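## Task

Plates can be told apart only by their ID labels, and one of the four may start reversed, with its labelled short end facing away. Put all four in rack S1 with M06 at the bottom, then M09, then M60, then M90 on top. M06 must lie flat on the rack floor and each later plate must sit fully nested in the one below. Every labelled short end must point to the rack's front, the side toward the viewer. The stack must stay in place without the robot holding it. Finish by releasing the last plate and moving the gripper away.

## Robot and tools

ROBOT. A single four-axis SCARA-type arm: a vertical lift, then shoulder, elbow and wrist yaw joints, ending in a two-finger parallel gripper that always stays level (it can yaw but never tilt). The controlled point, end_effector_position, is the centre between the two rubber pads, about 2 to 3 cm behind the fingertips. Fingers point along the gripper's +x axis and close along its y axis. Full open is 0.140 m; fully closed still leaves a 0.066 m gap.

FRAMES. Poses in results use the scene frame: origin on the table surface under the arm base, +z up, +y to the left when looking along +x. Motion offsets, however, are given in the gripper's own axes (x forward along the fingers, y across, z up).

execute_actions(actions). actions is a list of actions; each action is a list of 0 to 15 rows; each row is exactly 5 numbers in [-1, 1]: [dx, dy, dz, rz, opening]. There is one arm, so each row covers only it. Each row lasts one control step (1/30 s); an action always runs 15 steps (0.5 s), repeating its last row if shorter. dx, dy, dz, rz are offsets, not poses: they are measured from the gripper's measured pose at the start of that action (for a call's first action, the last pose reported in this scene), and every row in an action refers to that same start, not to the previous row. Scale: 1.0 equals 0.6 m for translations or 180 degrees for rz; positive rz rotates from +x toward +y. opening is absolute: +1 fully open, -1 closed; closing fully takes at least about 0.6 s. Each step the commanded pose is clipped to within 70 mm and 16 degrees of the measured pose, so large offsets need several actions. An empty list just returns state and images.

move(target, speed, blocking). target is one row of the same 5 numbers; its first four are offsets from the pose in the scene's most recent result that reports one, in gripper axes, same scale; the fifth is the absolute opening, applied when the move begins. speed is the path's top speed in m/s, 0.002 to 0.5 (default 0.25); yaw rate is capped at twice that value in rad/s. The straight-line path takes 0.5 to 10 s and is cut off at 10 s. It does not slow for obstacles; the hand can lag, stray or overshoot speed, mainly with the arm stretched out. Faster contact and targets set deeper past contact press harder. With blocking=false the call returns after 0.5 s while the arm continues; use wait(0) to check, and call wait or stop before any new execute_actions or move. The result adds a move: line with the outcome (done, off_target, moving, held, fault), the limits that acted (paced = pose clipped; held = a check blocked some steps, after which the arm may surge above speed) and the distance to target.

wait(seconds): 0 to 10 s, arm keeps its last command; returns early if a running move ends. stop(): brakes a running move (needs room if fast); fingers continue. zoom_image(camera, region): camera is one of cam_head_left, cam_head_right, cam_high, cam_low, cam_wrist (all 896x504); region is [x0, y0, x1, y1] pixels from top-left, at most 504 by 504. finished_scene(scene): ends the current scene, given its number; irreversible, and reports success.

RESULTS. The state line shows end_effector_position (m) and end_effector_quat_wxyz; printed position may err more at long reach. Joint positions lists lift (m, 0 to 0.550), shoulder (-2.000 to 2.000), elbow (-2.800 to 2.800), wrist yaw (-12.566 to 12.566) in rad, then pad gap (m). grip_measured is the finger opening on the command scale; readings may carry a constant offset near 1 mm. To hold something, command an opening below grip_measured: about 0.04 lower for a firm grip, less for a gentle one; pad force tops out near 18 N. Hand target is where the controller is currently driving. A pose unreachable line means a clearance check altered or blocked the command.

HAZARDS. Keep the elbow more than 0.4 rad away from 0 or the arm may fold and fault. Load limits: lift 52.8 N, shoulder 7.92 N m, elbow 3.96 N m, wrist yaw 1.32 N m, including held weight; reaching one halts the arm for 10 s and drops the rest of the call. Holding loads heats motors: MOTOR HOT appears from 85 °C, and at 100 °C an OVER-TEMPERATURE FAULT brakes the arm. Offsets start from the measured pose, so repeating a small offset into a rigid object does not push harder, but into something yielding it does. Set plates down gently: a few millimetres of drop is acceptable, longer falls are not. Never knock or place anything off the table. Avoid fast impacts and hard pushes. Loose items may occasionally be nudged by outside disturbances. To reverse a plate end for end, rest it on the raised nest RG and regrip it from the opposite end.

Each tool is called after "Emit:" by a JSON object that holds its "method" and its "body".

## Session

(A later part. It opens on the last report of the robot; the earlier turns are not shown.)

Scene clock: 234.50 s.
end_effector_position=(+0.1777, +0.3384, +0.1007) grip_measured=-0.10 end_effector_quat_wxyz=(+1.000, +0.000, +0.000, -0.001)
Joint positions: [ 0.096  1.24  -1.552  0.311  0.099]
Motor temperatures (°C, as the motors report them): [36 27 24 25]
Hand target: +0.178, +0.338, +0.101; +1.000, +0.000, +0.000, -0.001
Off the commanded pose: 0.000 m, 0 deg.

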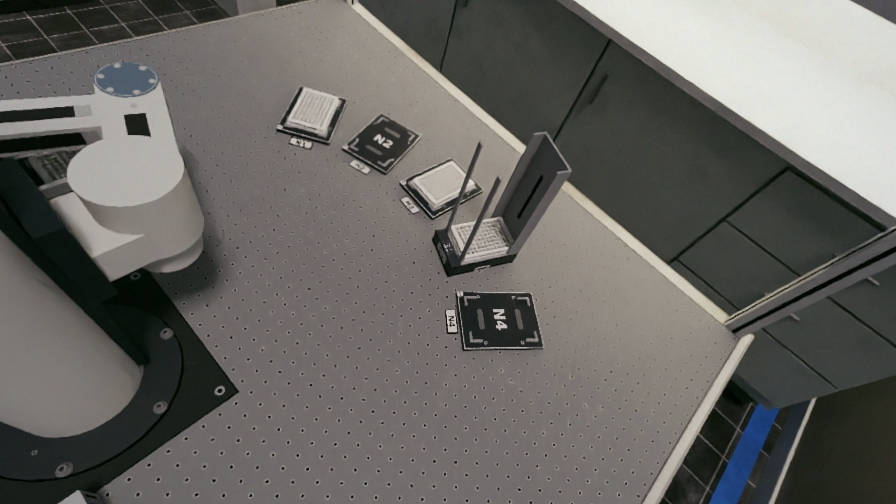

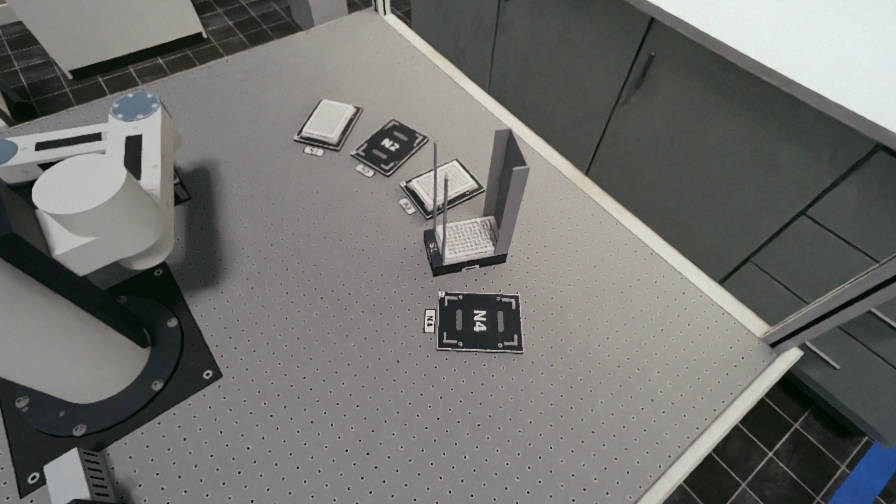

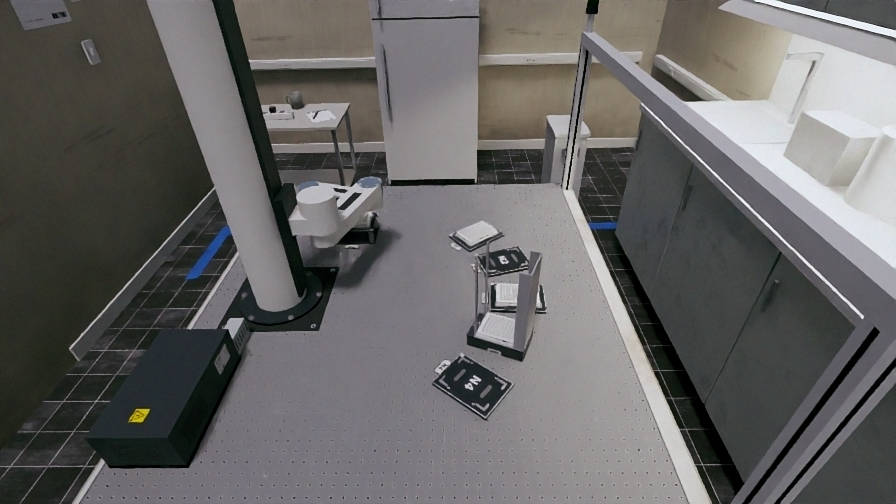

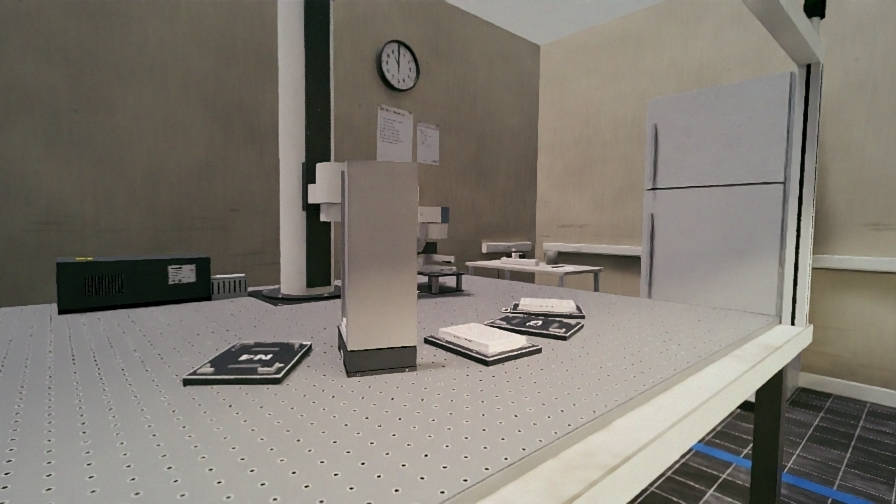

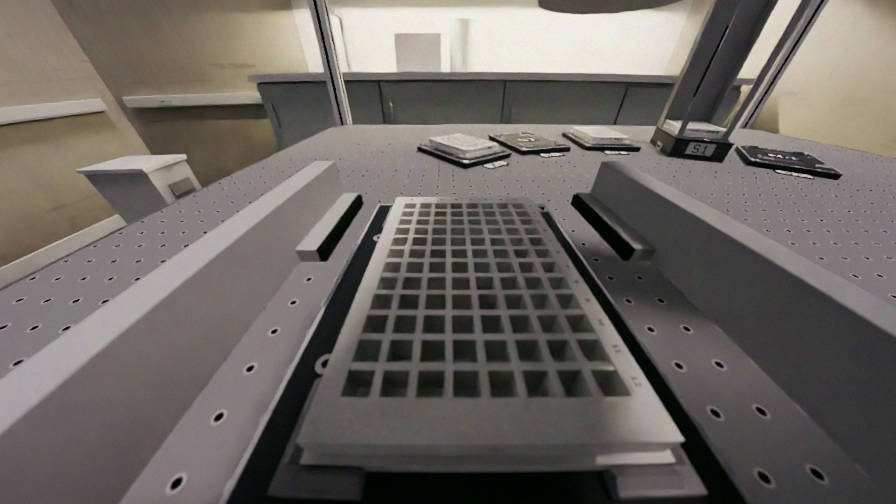

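Emit:
{"method": "move", "body": {"target": [0,0,0,-0.5,-0.1], "speed": 0.4}}

Emit:
{"method": "move", "body": {"target": [0,0,-0.009,-0.5,-0.1], "speed": 0.4}}

Scene clock: 243.27 s.
end_effector_position=(+0.1779, +0.3383, +0.1007) grip_measured=-0.10 end_effector_quat_wxyz=(+0.707, +0.000, +0.000, -0.708)
Joint positions: [ 0.096  1.193 -2.332 -0.432  0.099]
Motor temperatures (°C, as the motors report them): [36 27 24 25]
Hand target: +0.178, +0.338, +0.101; +0.707, +0.000, +0.000, -0.708
Off the commanded pose: 0.000 m, 0 deg.
move: done

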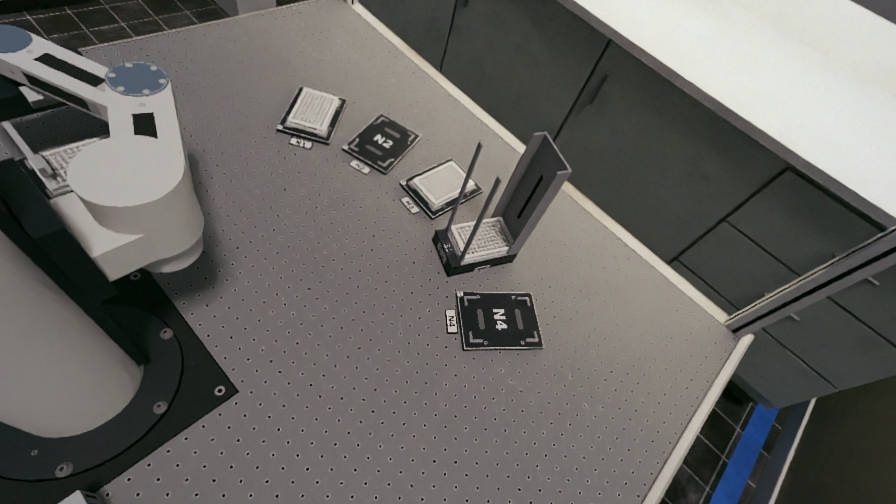

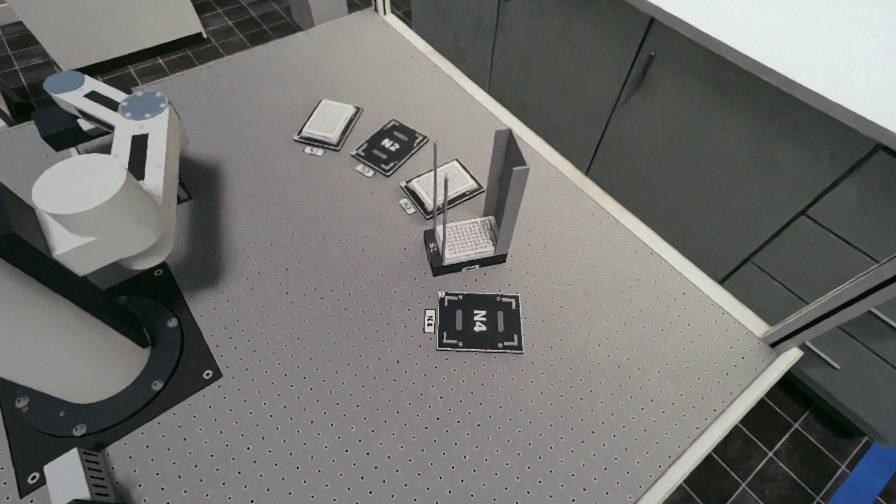

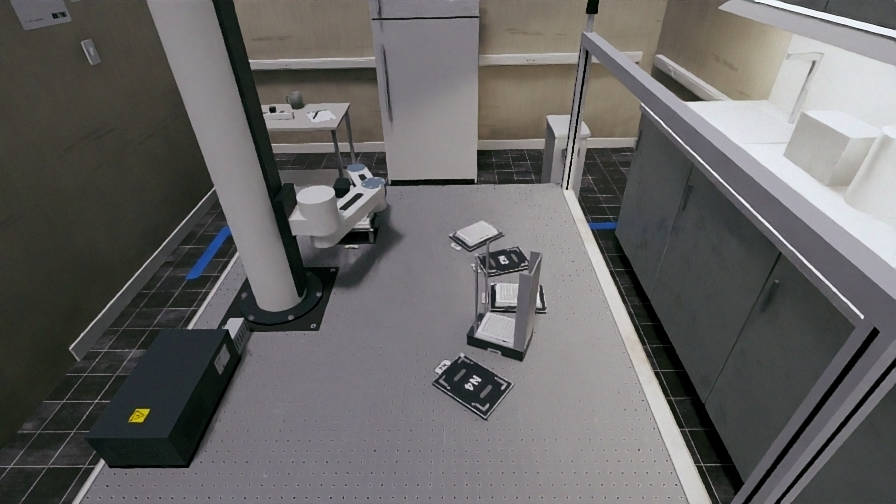

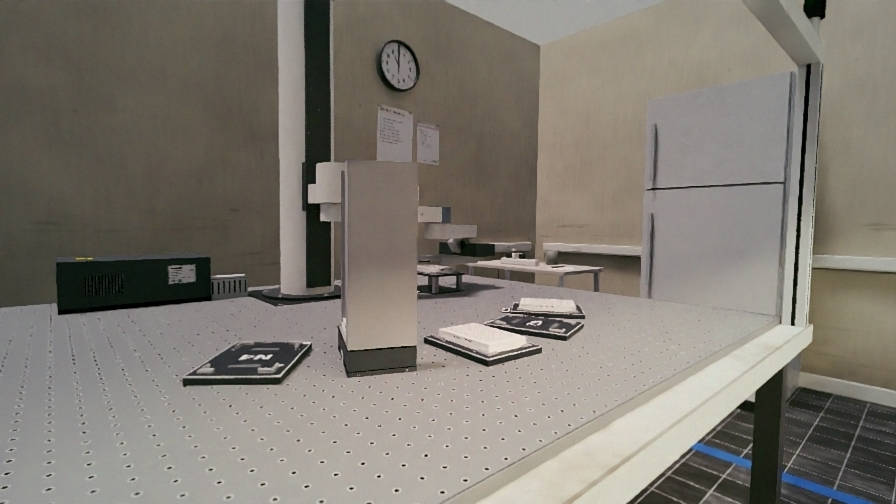

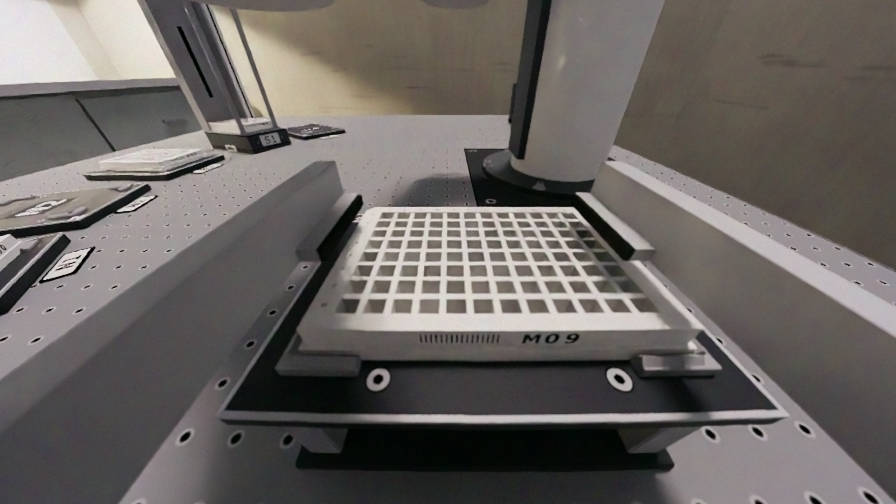

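Scene clock: 245.60 s.
end_effector_position=(+0.1778, +0.3380, +0.0953) grip_measured=-0.10 end_effector_quat_wxyz=(+0.001, -0.000, -0.000, +1.000)
Joint positions: [ 0.09   0.458 -1.56  -2.041  0.099]
Motor temperatures (°C, as the motors report them): [36 27 24 25]
Hand target: +0.178, +0.338, +0.095; +0.001, -0.000, -0.000, +1.000
Off the commanded pose: 0.000 m, 0 deg.
move: done

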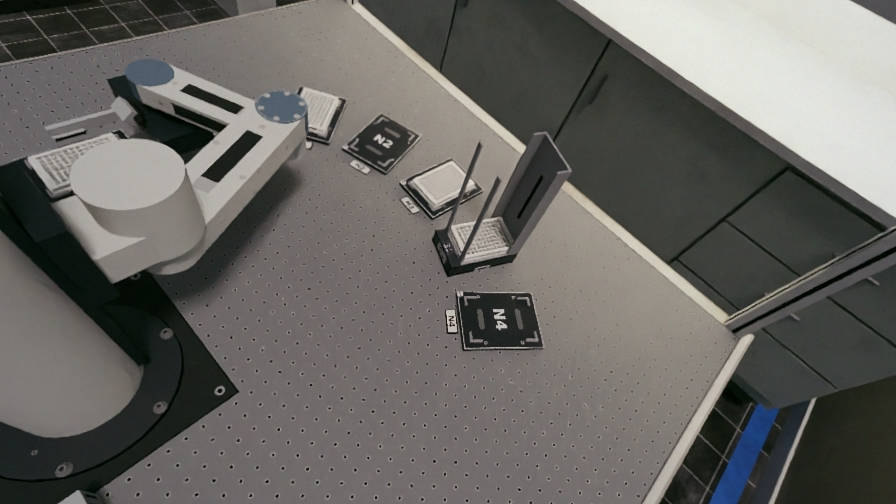

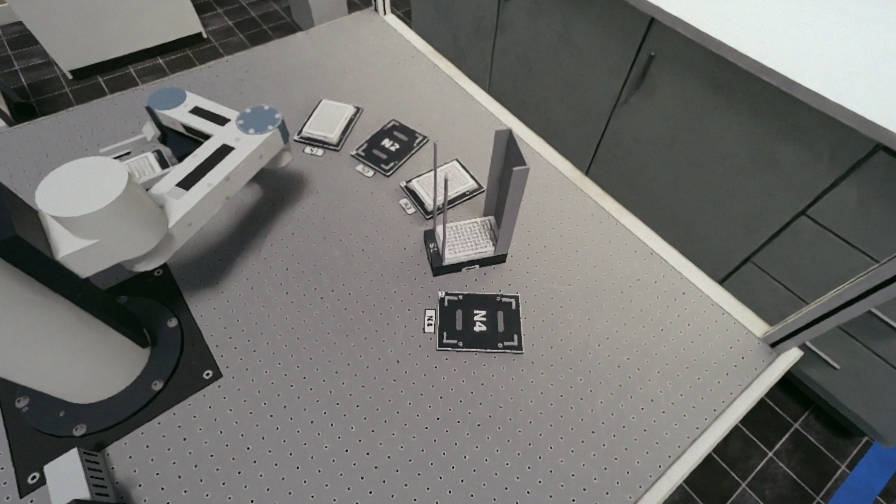

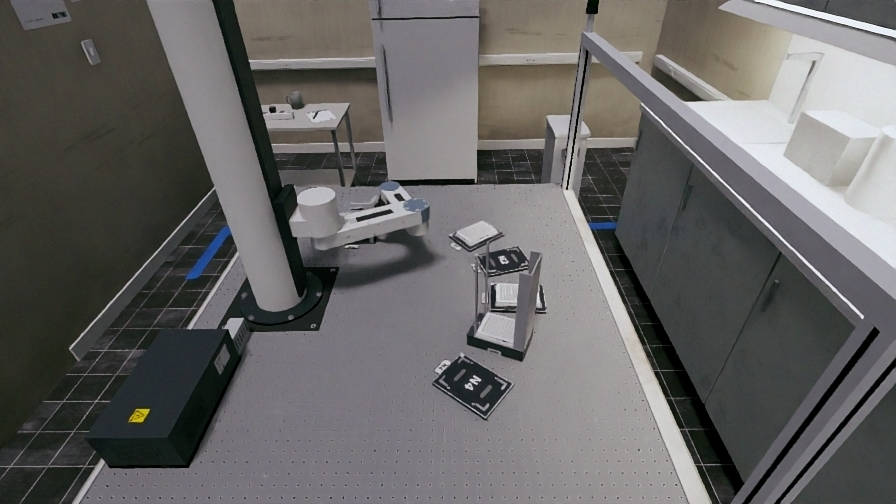

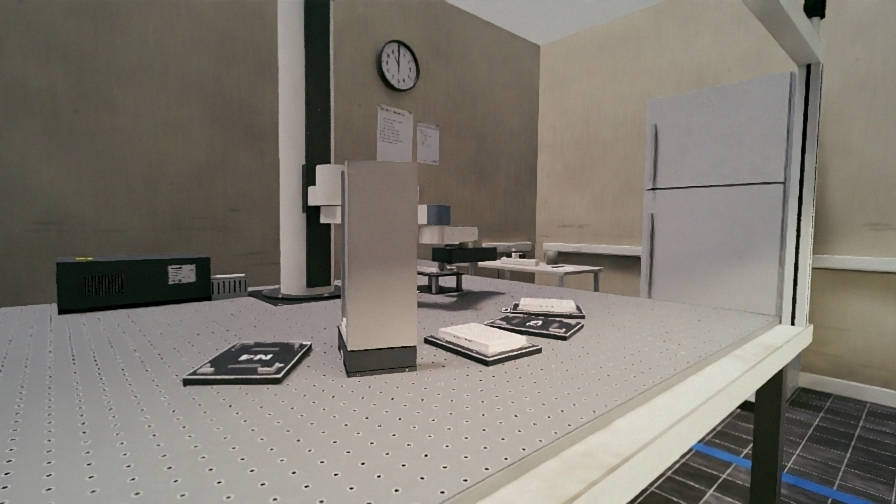

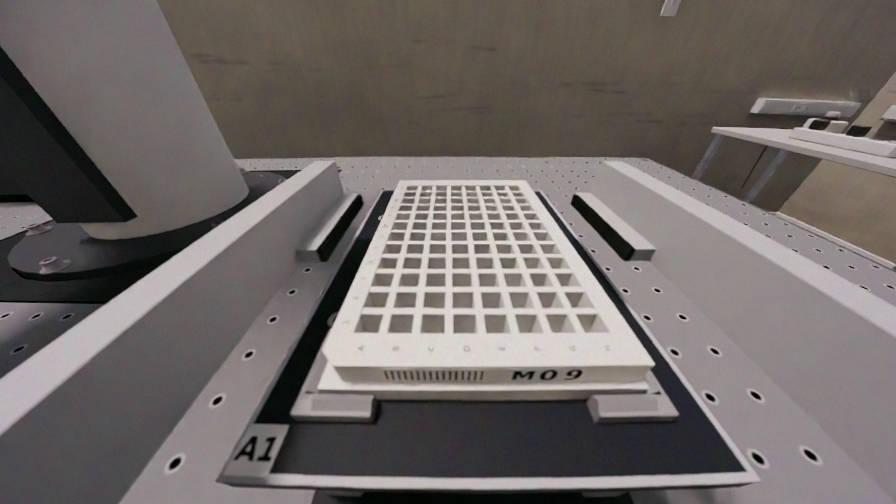

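Emit:
{"method": "move", "body": {"target": [0.019,0,0,0,-0.1], "speed": 0.1}}

Scene clock: 249.73 s.
end_effector_position=(+0.1664, +0.3380, +0.0953) grip_measured=-0.10 end_effector_quat_wxyz=(+0.000, -0.000, -0.000, +1.000)
Joint positions: [ 0.09   0.477 -1.537 -2.083  0.099]
Motor temperatures (°C, as the motors report them): [36 27 24 25]
Hand target: +0.166, +0.338, +0.095; +0.001, -0.000, -0.000, +1.000
Off the commanded pose: 0.000 m, 0 deg.
move: done

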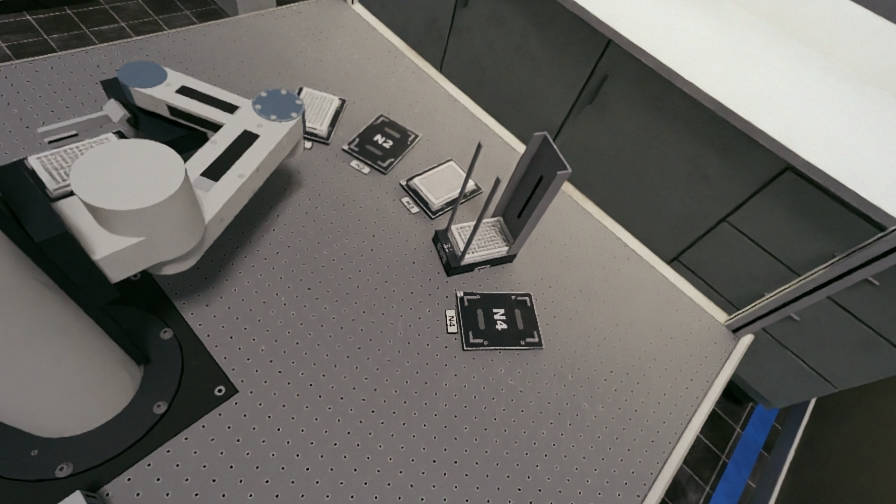

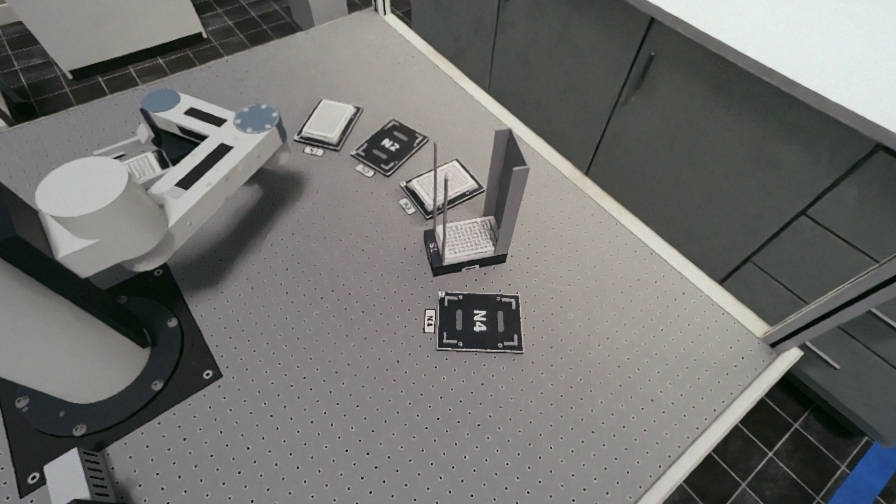

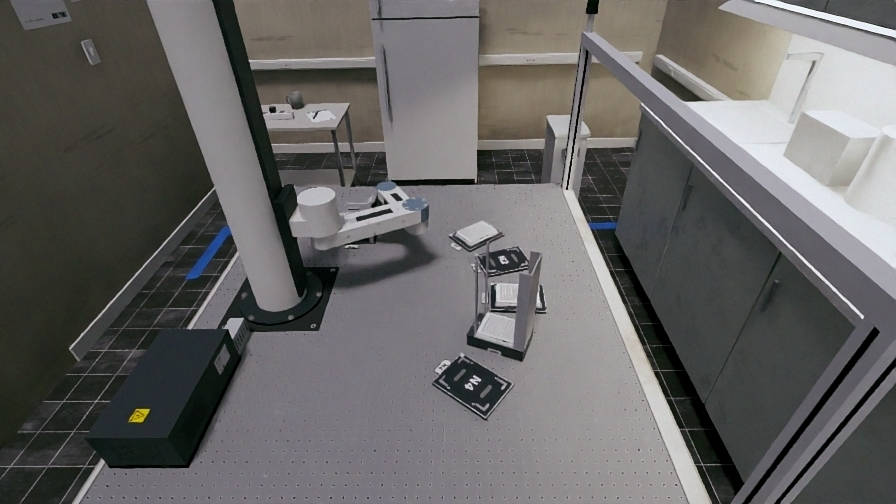

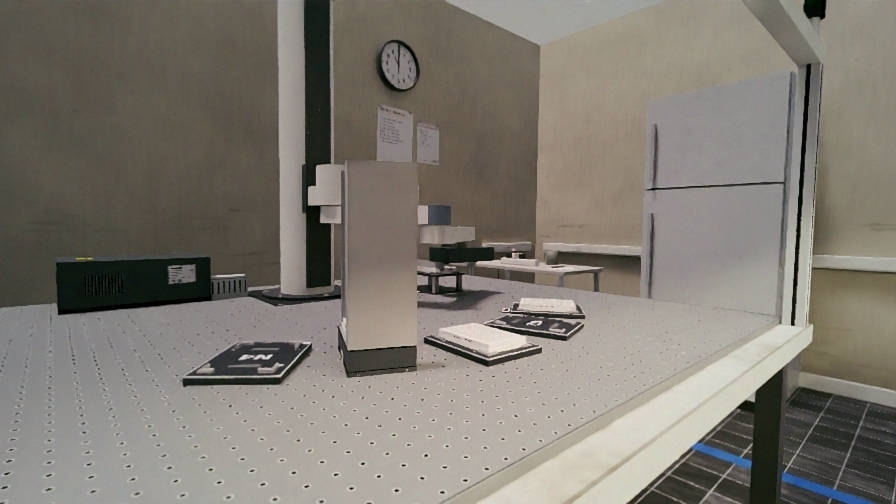

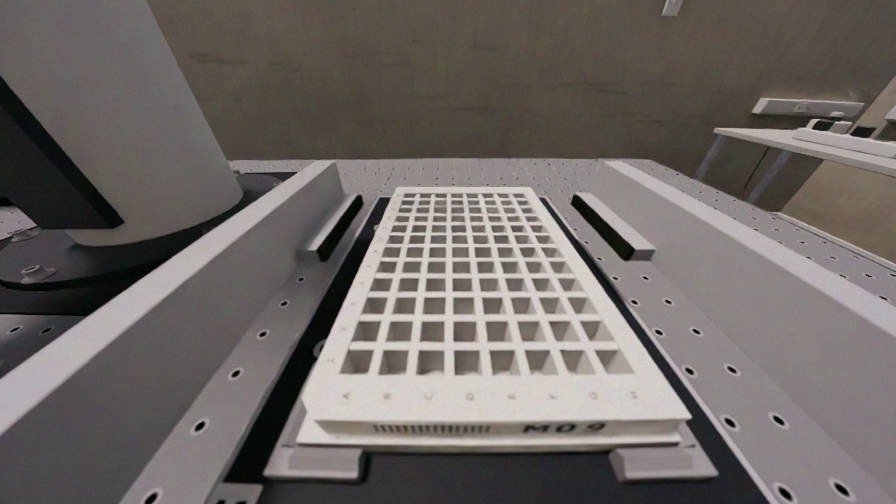

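v=396 → +2.4 mm; descend 19.4 mm.

Emit:
{"method": "move", "body": {"target": [0.004,0,-0.0323,0,-0.2], "speed": 0.06}}

Scene clock: 253.97 s.
end_effector_position=(+0.1641, +0.3379, +0.0759) grip_measured=-0.20 end_effector_quat_wxyz=(+0.000, -0.000, -0.000, +1.000)
Joint positions: [ 0.071  0.481 -1.532 -2.091  0.096]
Motor temperatures (°C, as the motors report them): [36 27 24 25]
Hand target: +0.164, +0.338, +0.076; +0.000, -0.000, -0.000, +1.000
Off the commanded pose: 0.000 m, 0 deg.
move: done

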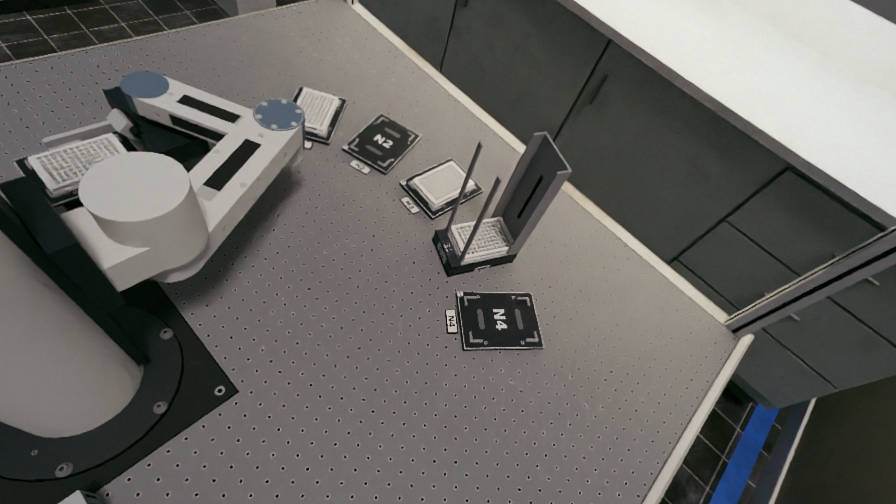

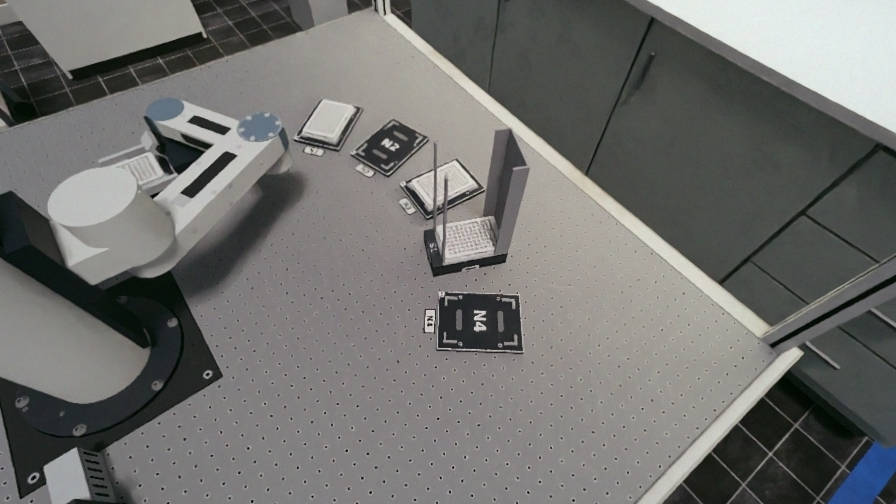

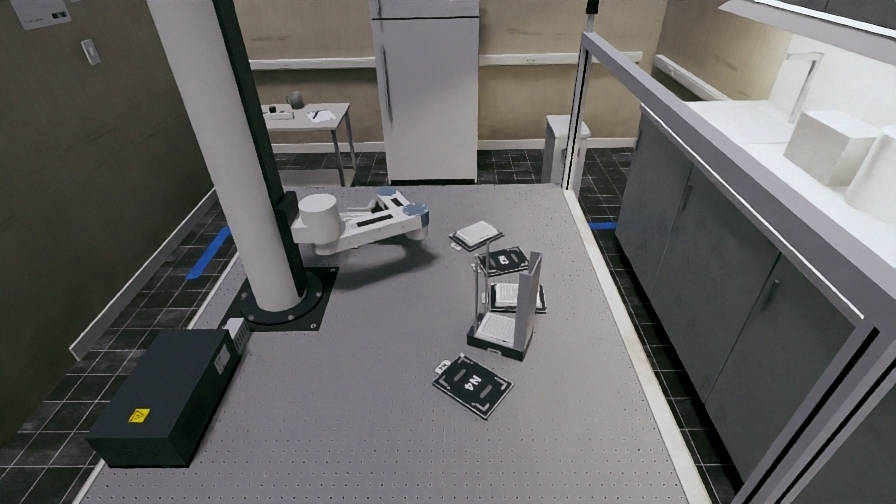

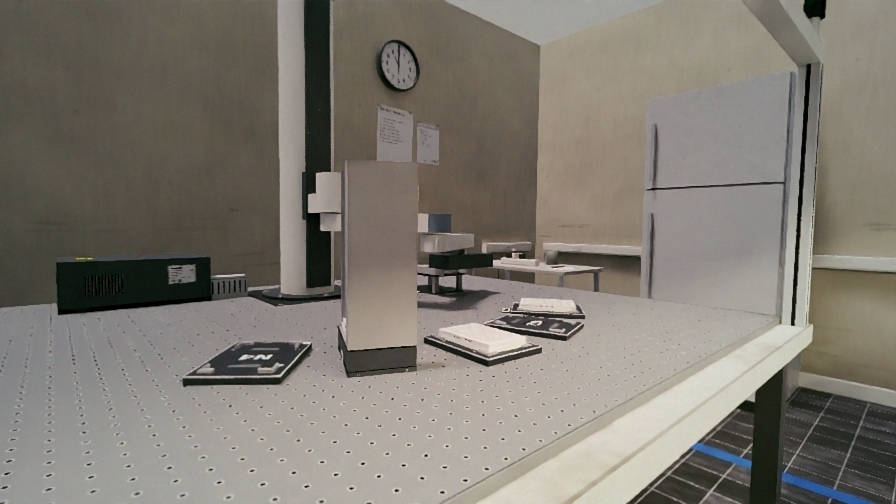

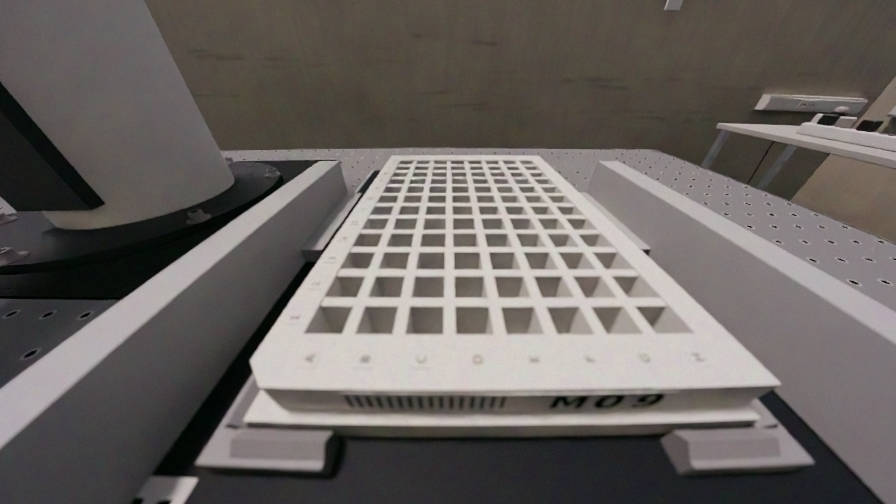

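Emit:
{"method": "execute_actions", "body": {"actions": [[[0,0,0,0,-0.3],[0,0,0,0,-0.34],[0,0,0,0,-0.38],[0,0,0,0,-0.41],[0,0,0,0,-0.44],[0,0,0,0,-0.46],[0,0,0,0,-0.48],[0,0,0,0,-0.5],[0,0,0,0,-0.52],[0,0,0,0,-0.54],[0,0,0,0,-0.55]],[[0,0,0.001,0,-0.55],[0,0,0.002,0,-0.55],[0,0,0.004,0,-0.55],[0,0,0.006,0,-0.55],[0,0,0.009,0,-0.55],[0,0,0.012,0,-0.55],[0,0,0.015,0,-0.55],[0,0,0.018,0,-0.55],[0,0,0.021,0,-0.55],[0,0,0.024,0,-0.55],[0,0,0.027,0,-0.55],[0,0,0.03,0,-0.55]]]}}

Emit:
{"method": "move", "body": {"target": [-0.643,0.363,0.372,0.873,-0.55], "speed": 0.4}}

Scene clock: 264.40 s.
end_effector_position=(+0.1642, +0.3380, +0.0940) grip_measured=-0.50 end_effector_quat_wxyz=(+0.001, -0.000, -0.000, +1.000)
Joint positions: [ 0.089  0.481 -1.532 -2.092  0.085]
Motor temperatures (°C, as the motors report them): [36 27 24 25]
Hand target: +0.164, +0.338, +0.094; +0.001, -0.000, -0.000, +1.000
Off the commanded pose: 0.000 m, 0 deg.

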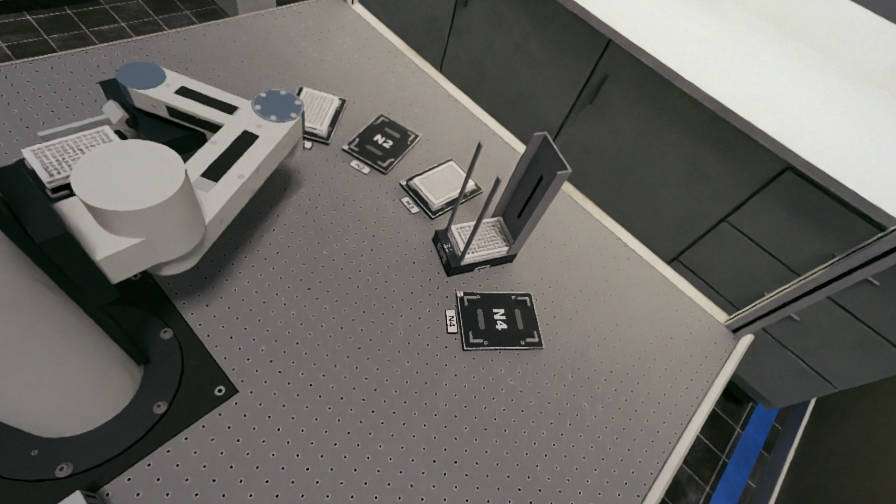

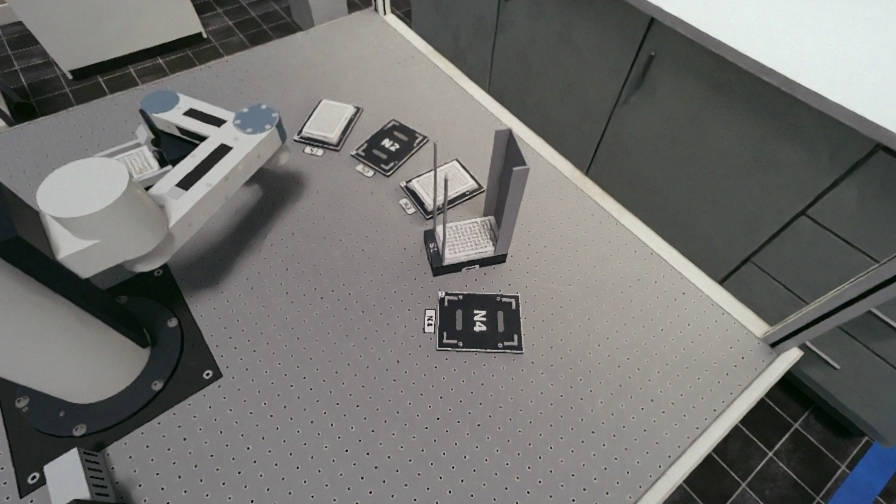

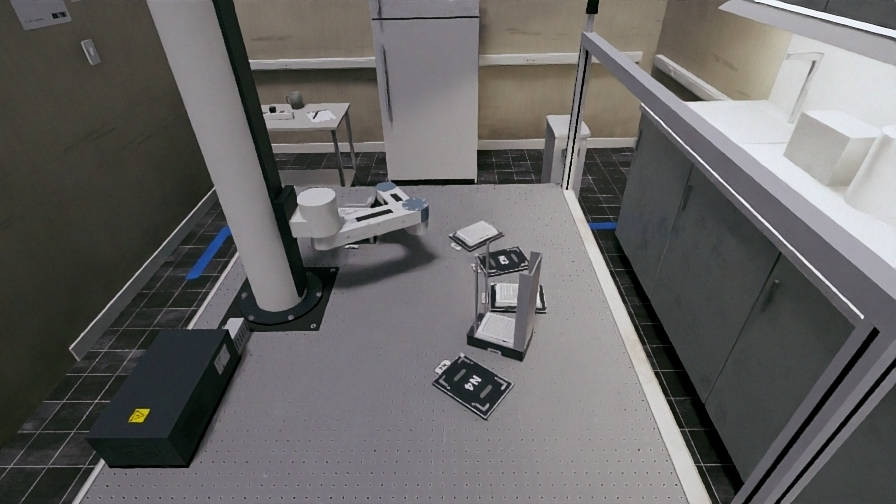

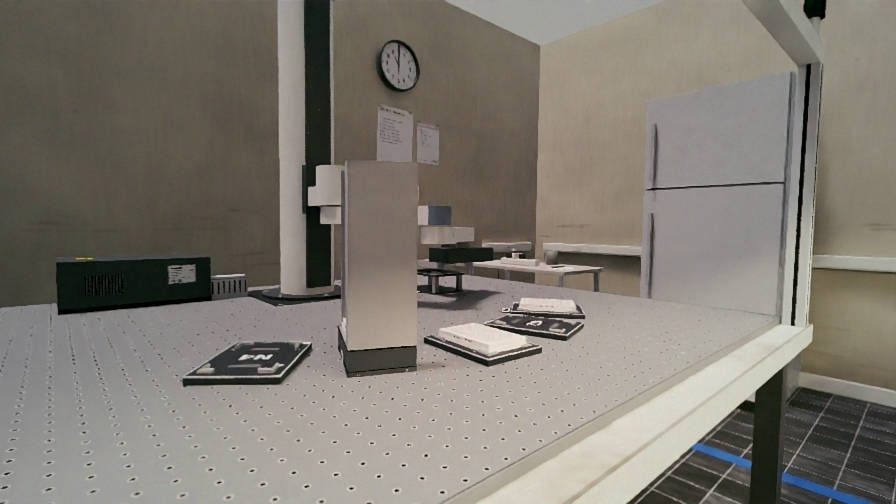

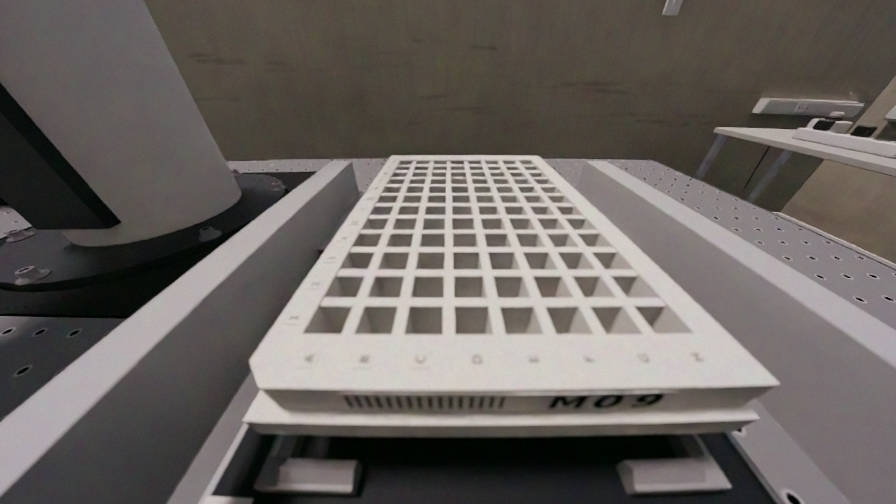

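Scene clock: 268.23 s.
end_effector_position=(+0.5494, +0.1194, +0.3172) grip_measured=-0.50 end_effector_quat_wxyz=(+0.980, +0.000, +0.000, -0.199)
Joint positions: [ 0.312 -0.232 -1.226  1.057  0.085]
Motor temperatures (°C, as the motors report them): [36 28 24 25]
Hand target: +0.549, +0.120, +0.317; +0.980, +0.000, +0.000, -0.199
Off the commanded pose: 0.000 m, 0 deg.
move: done

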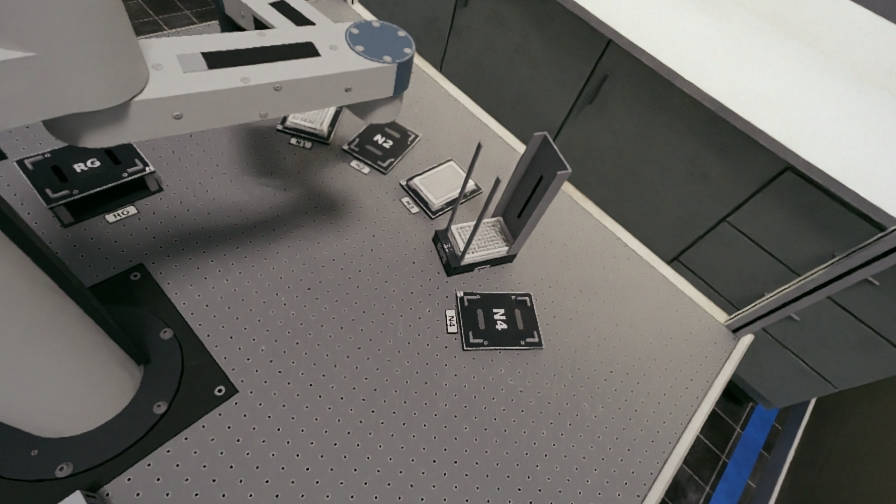

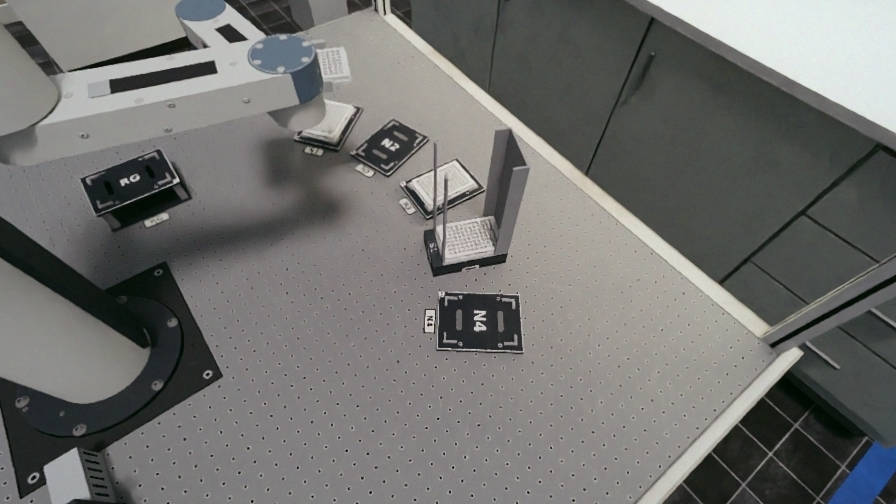

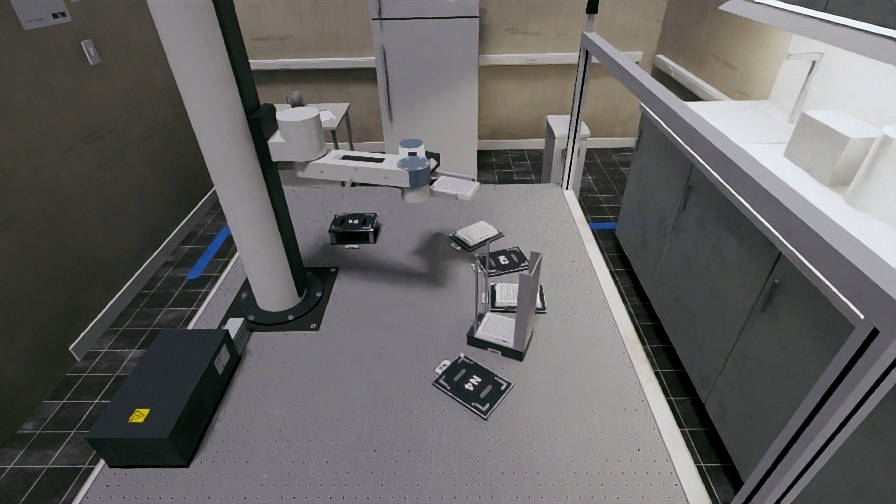

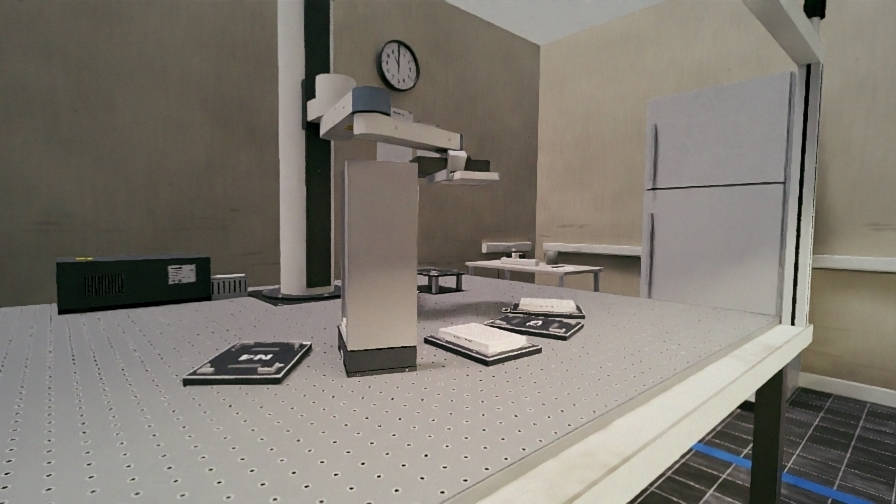

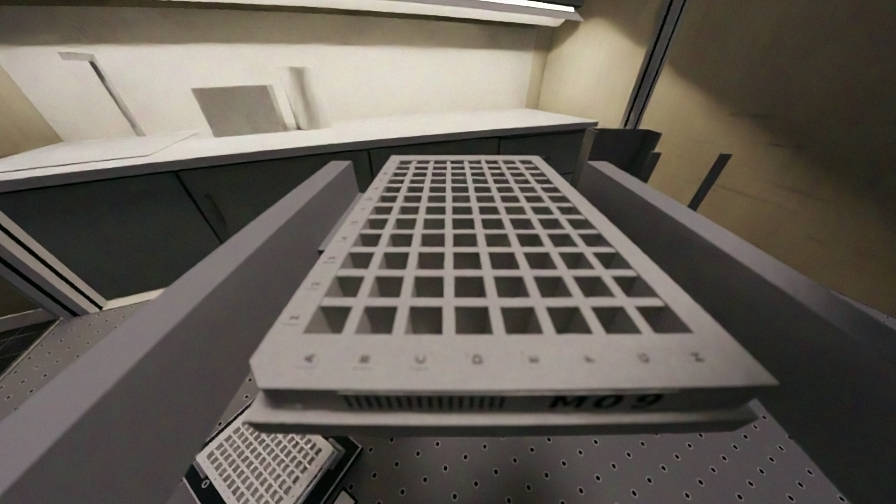

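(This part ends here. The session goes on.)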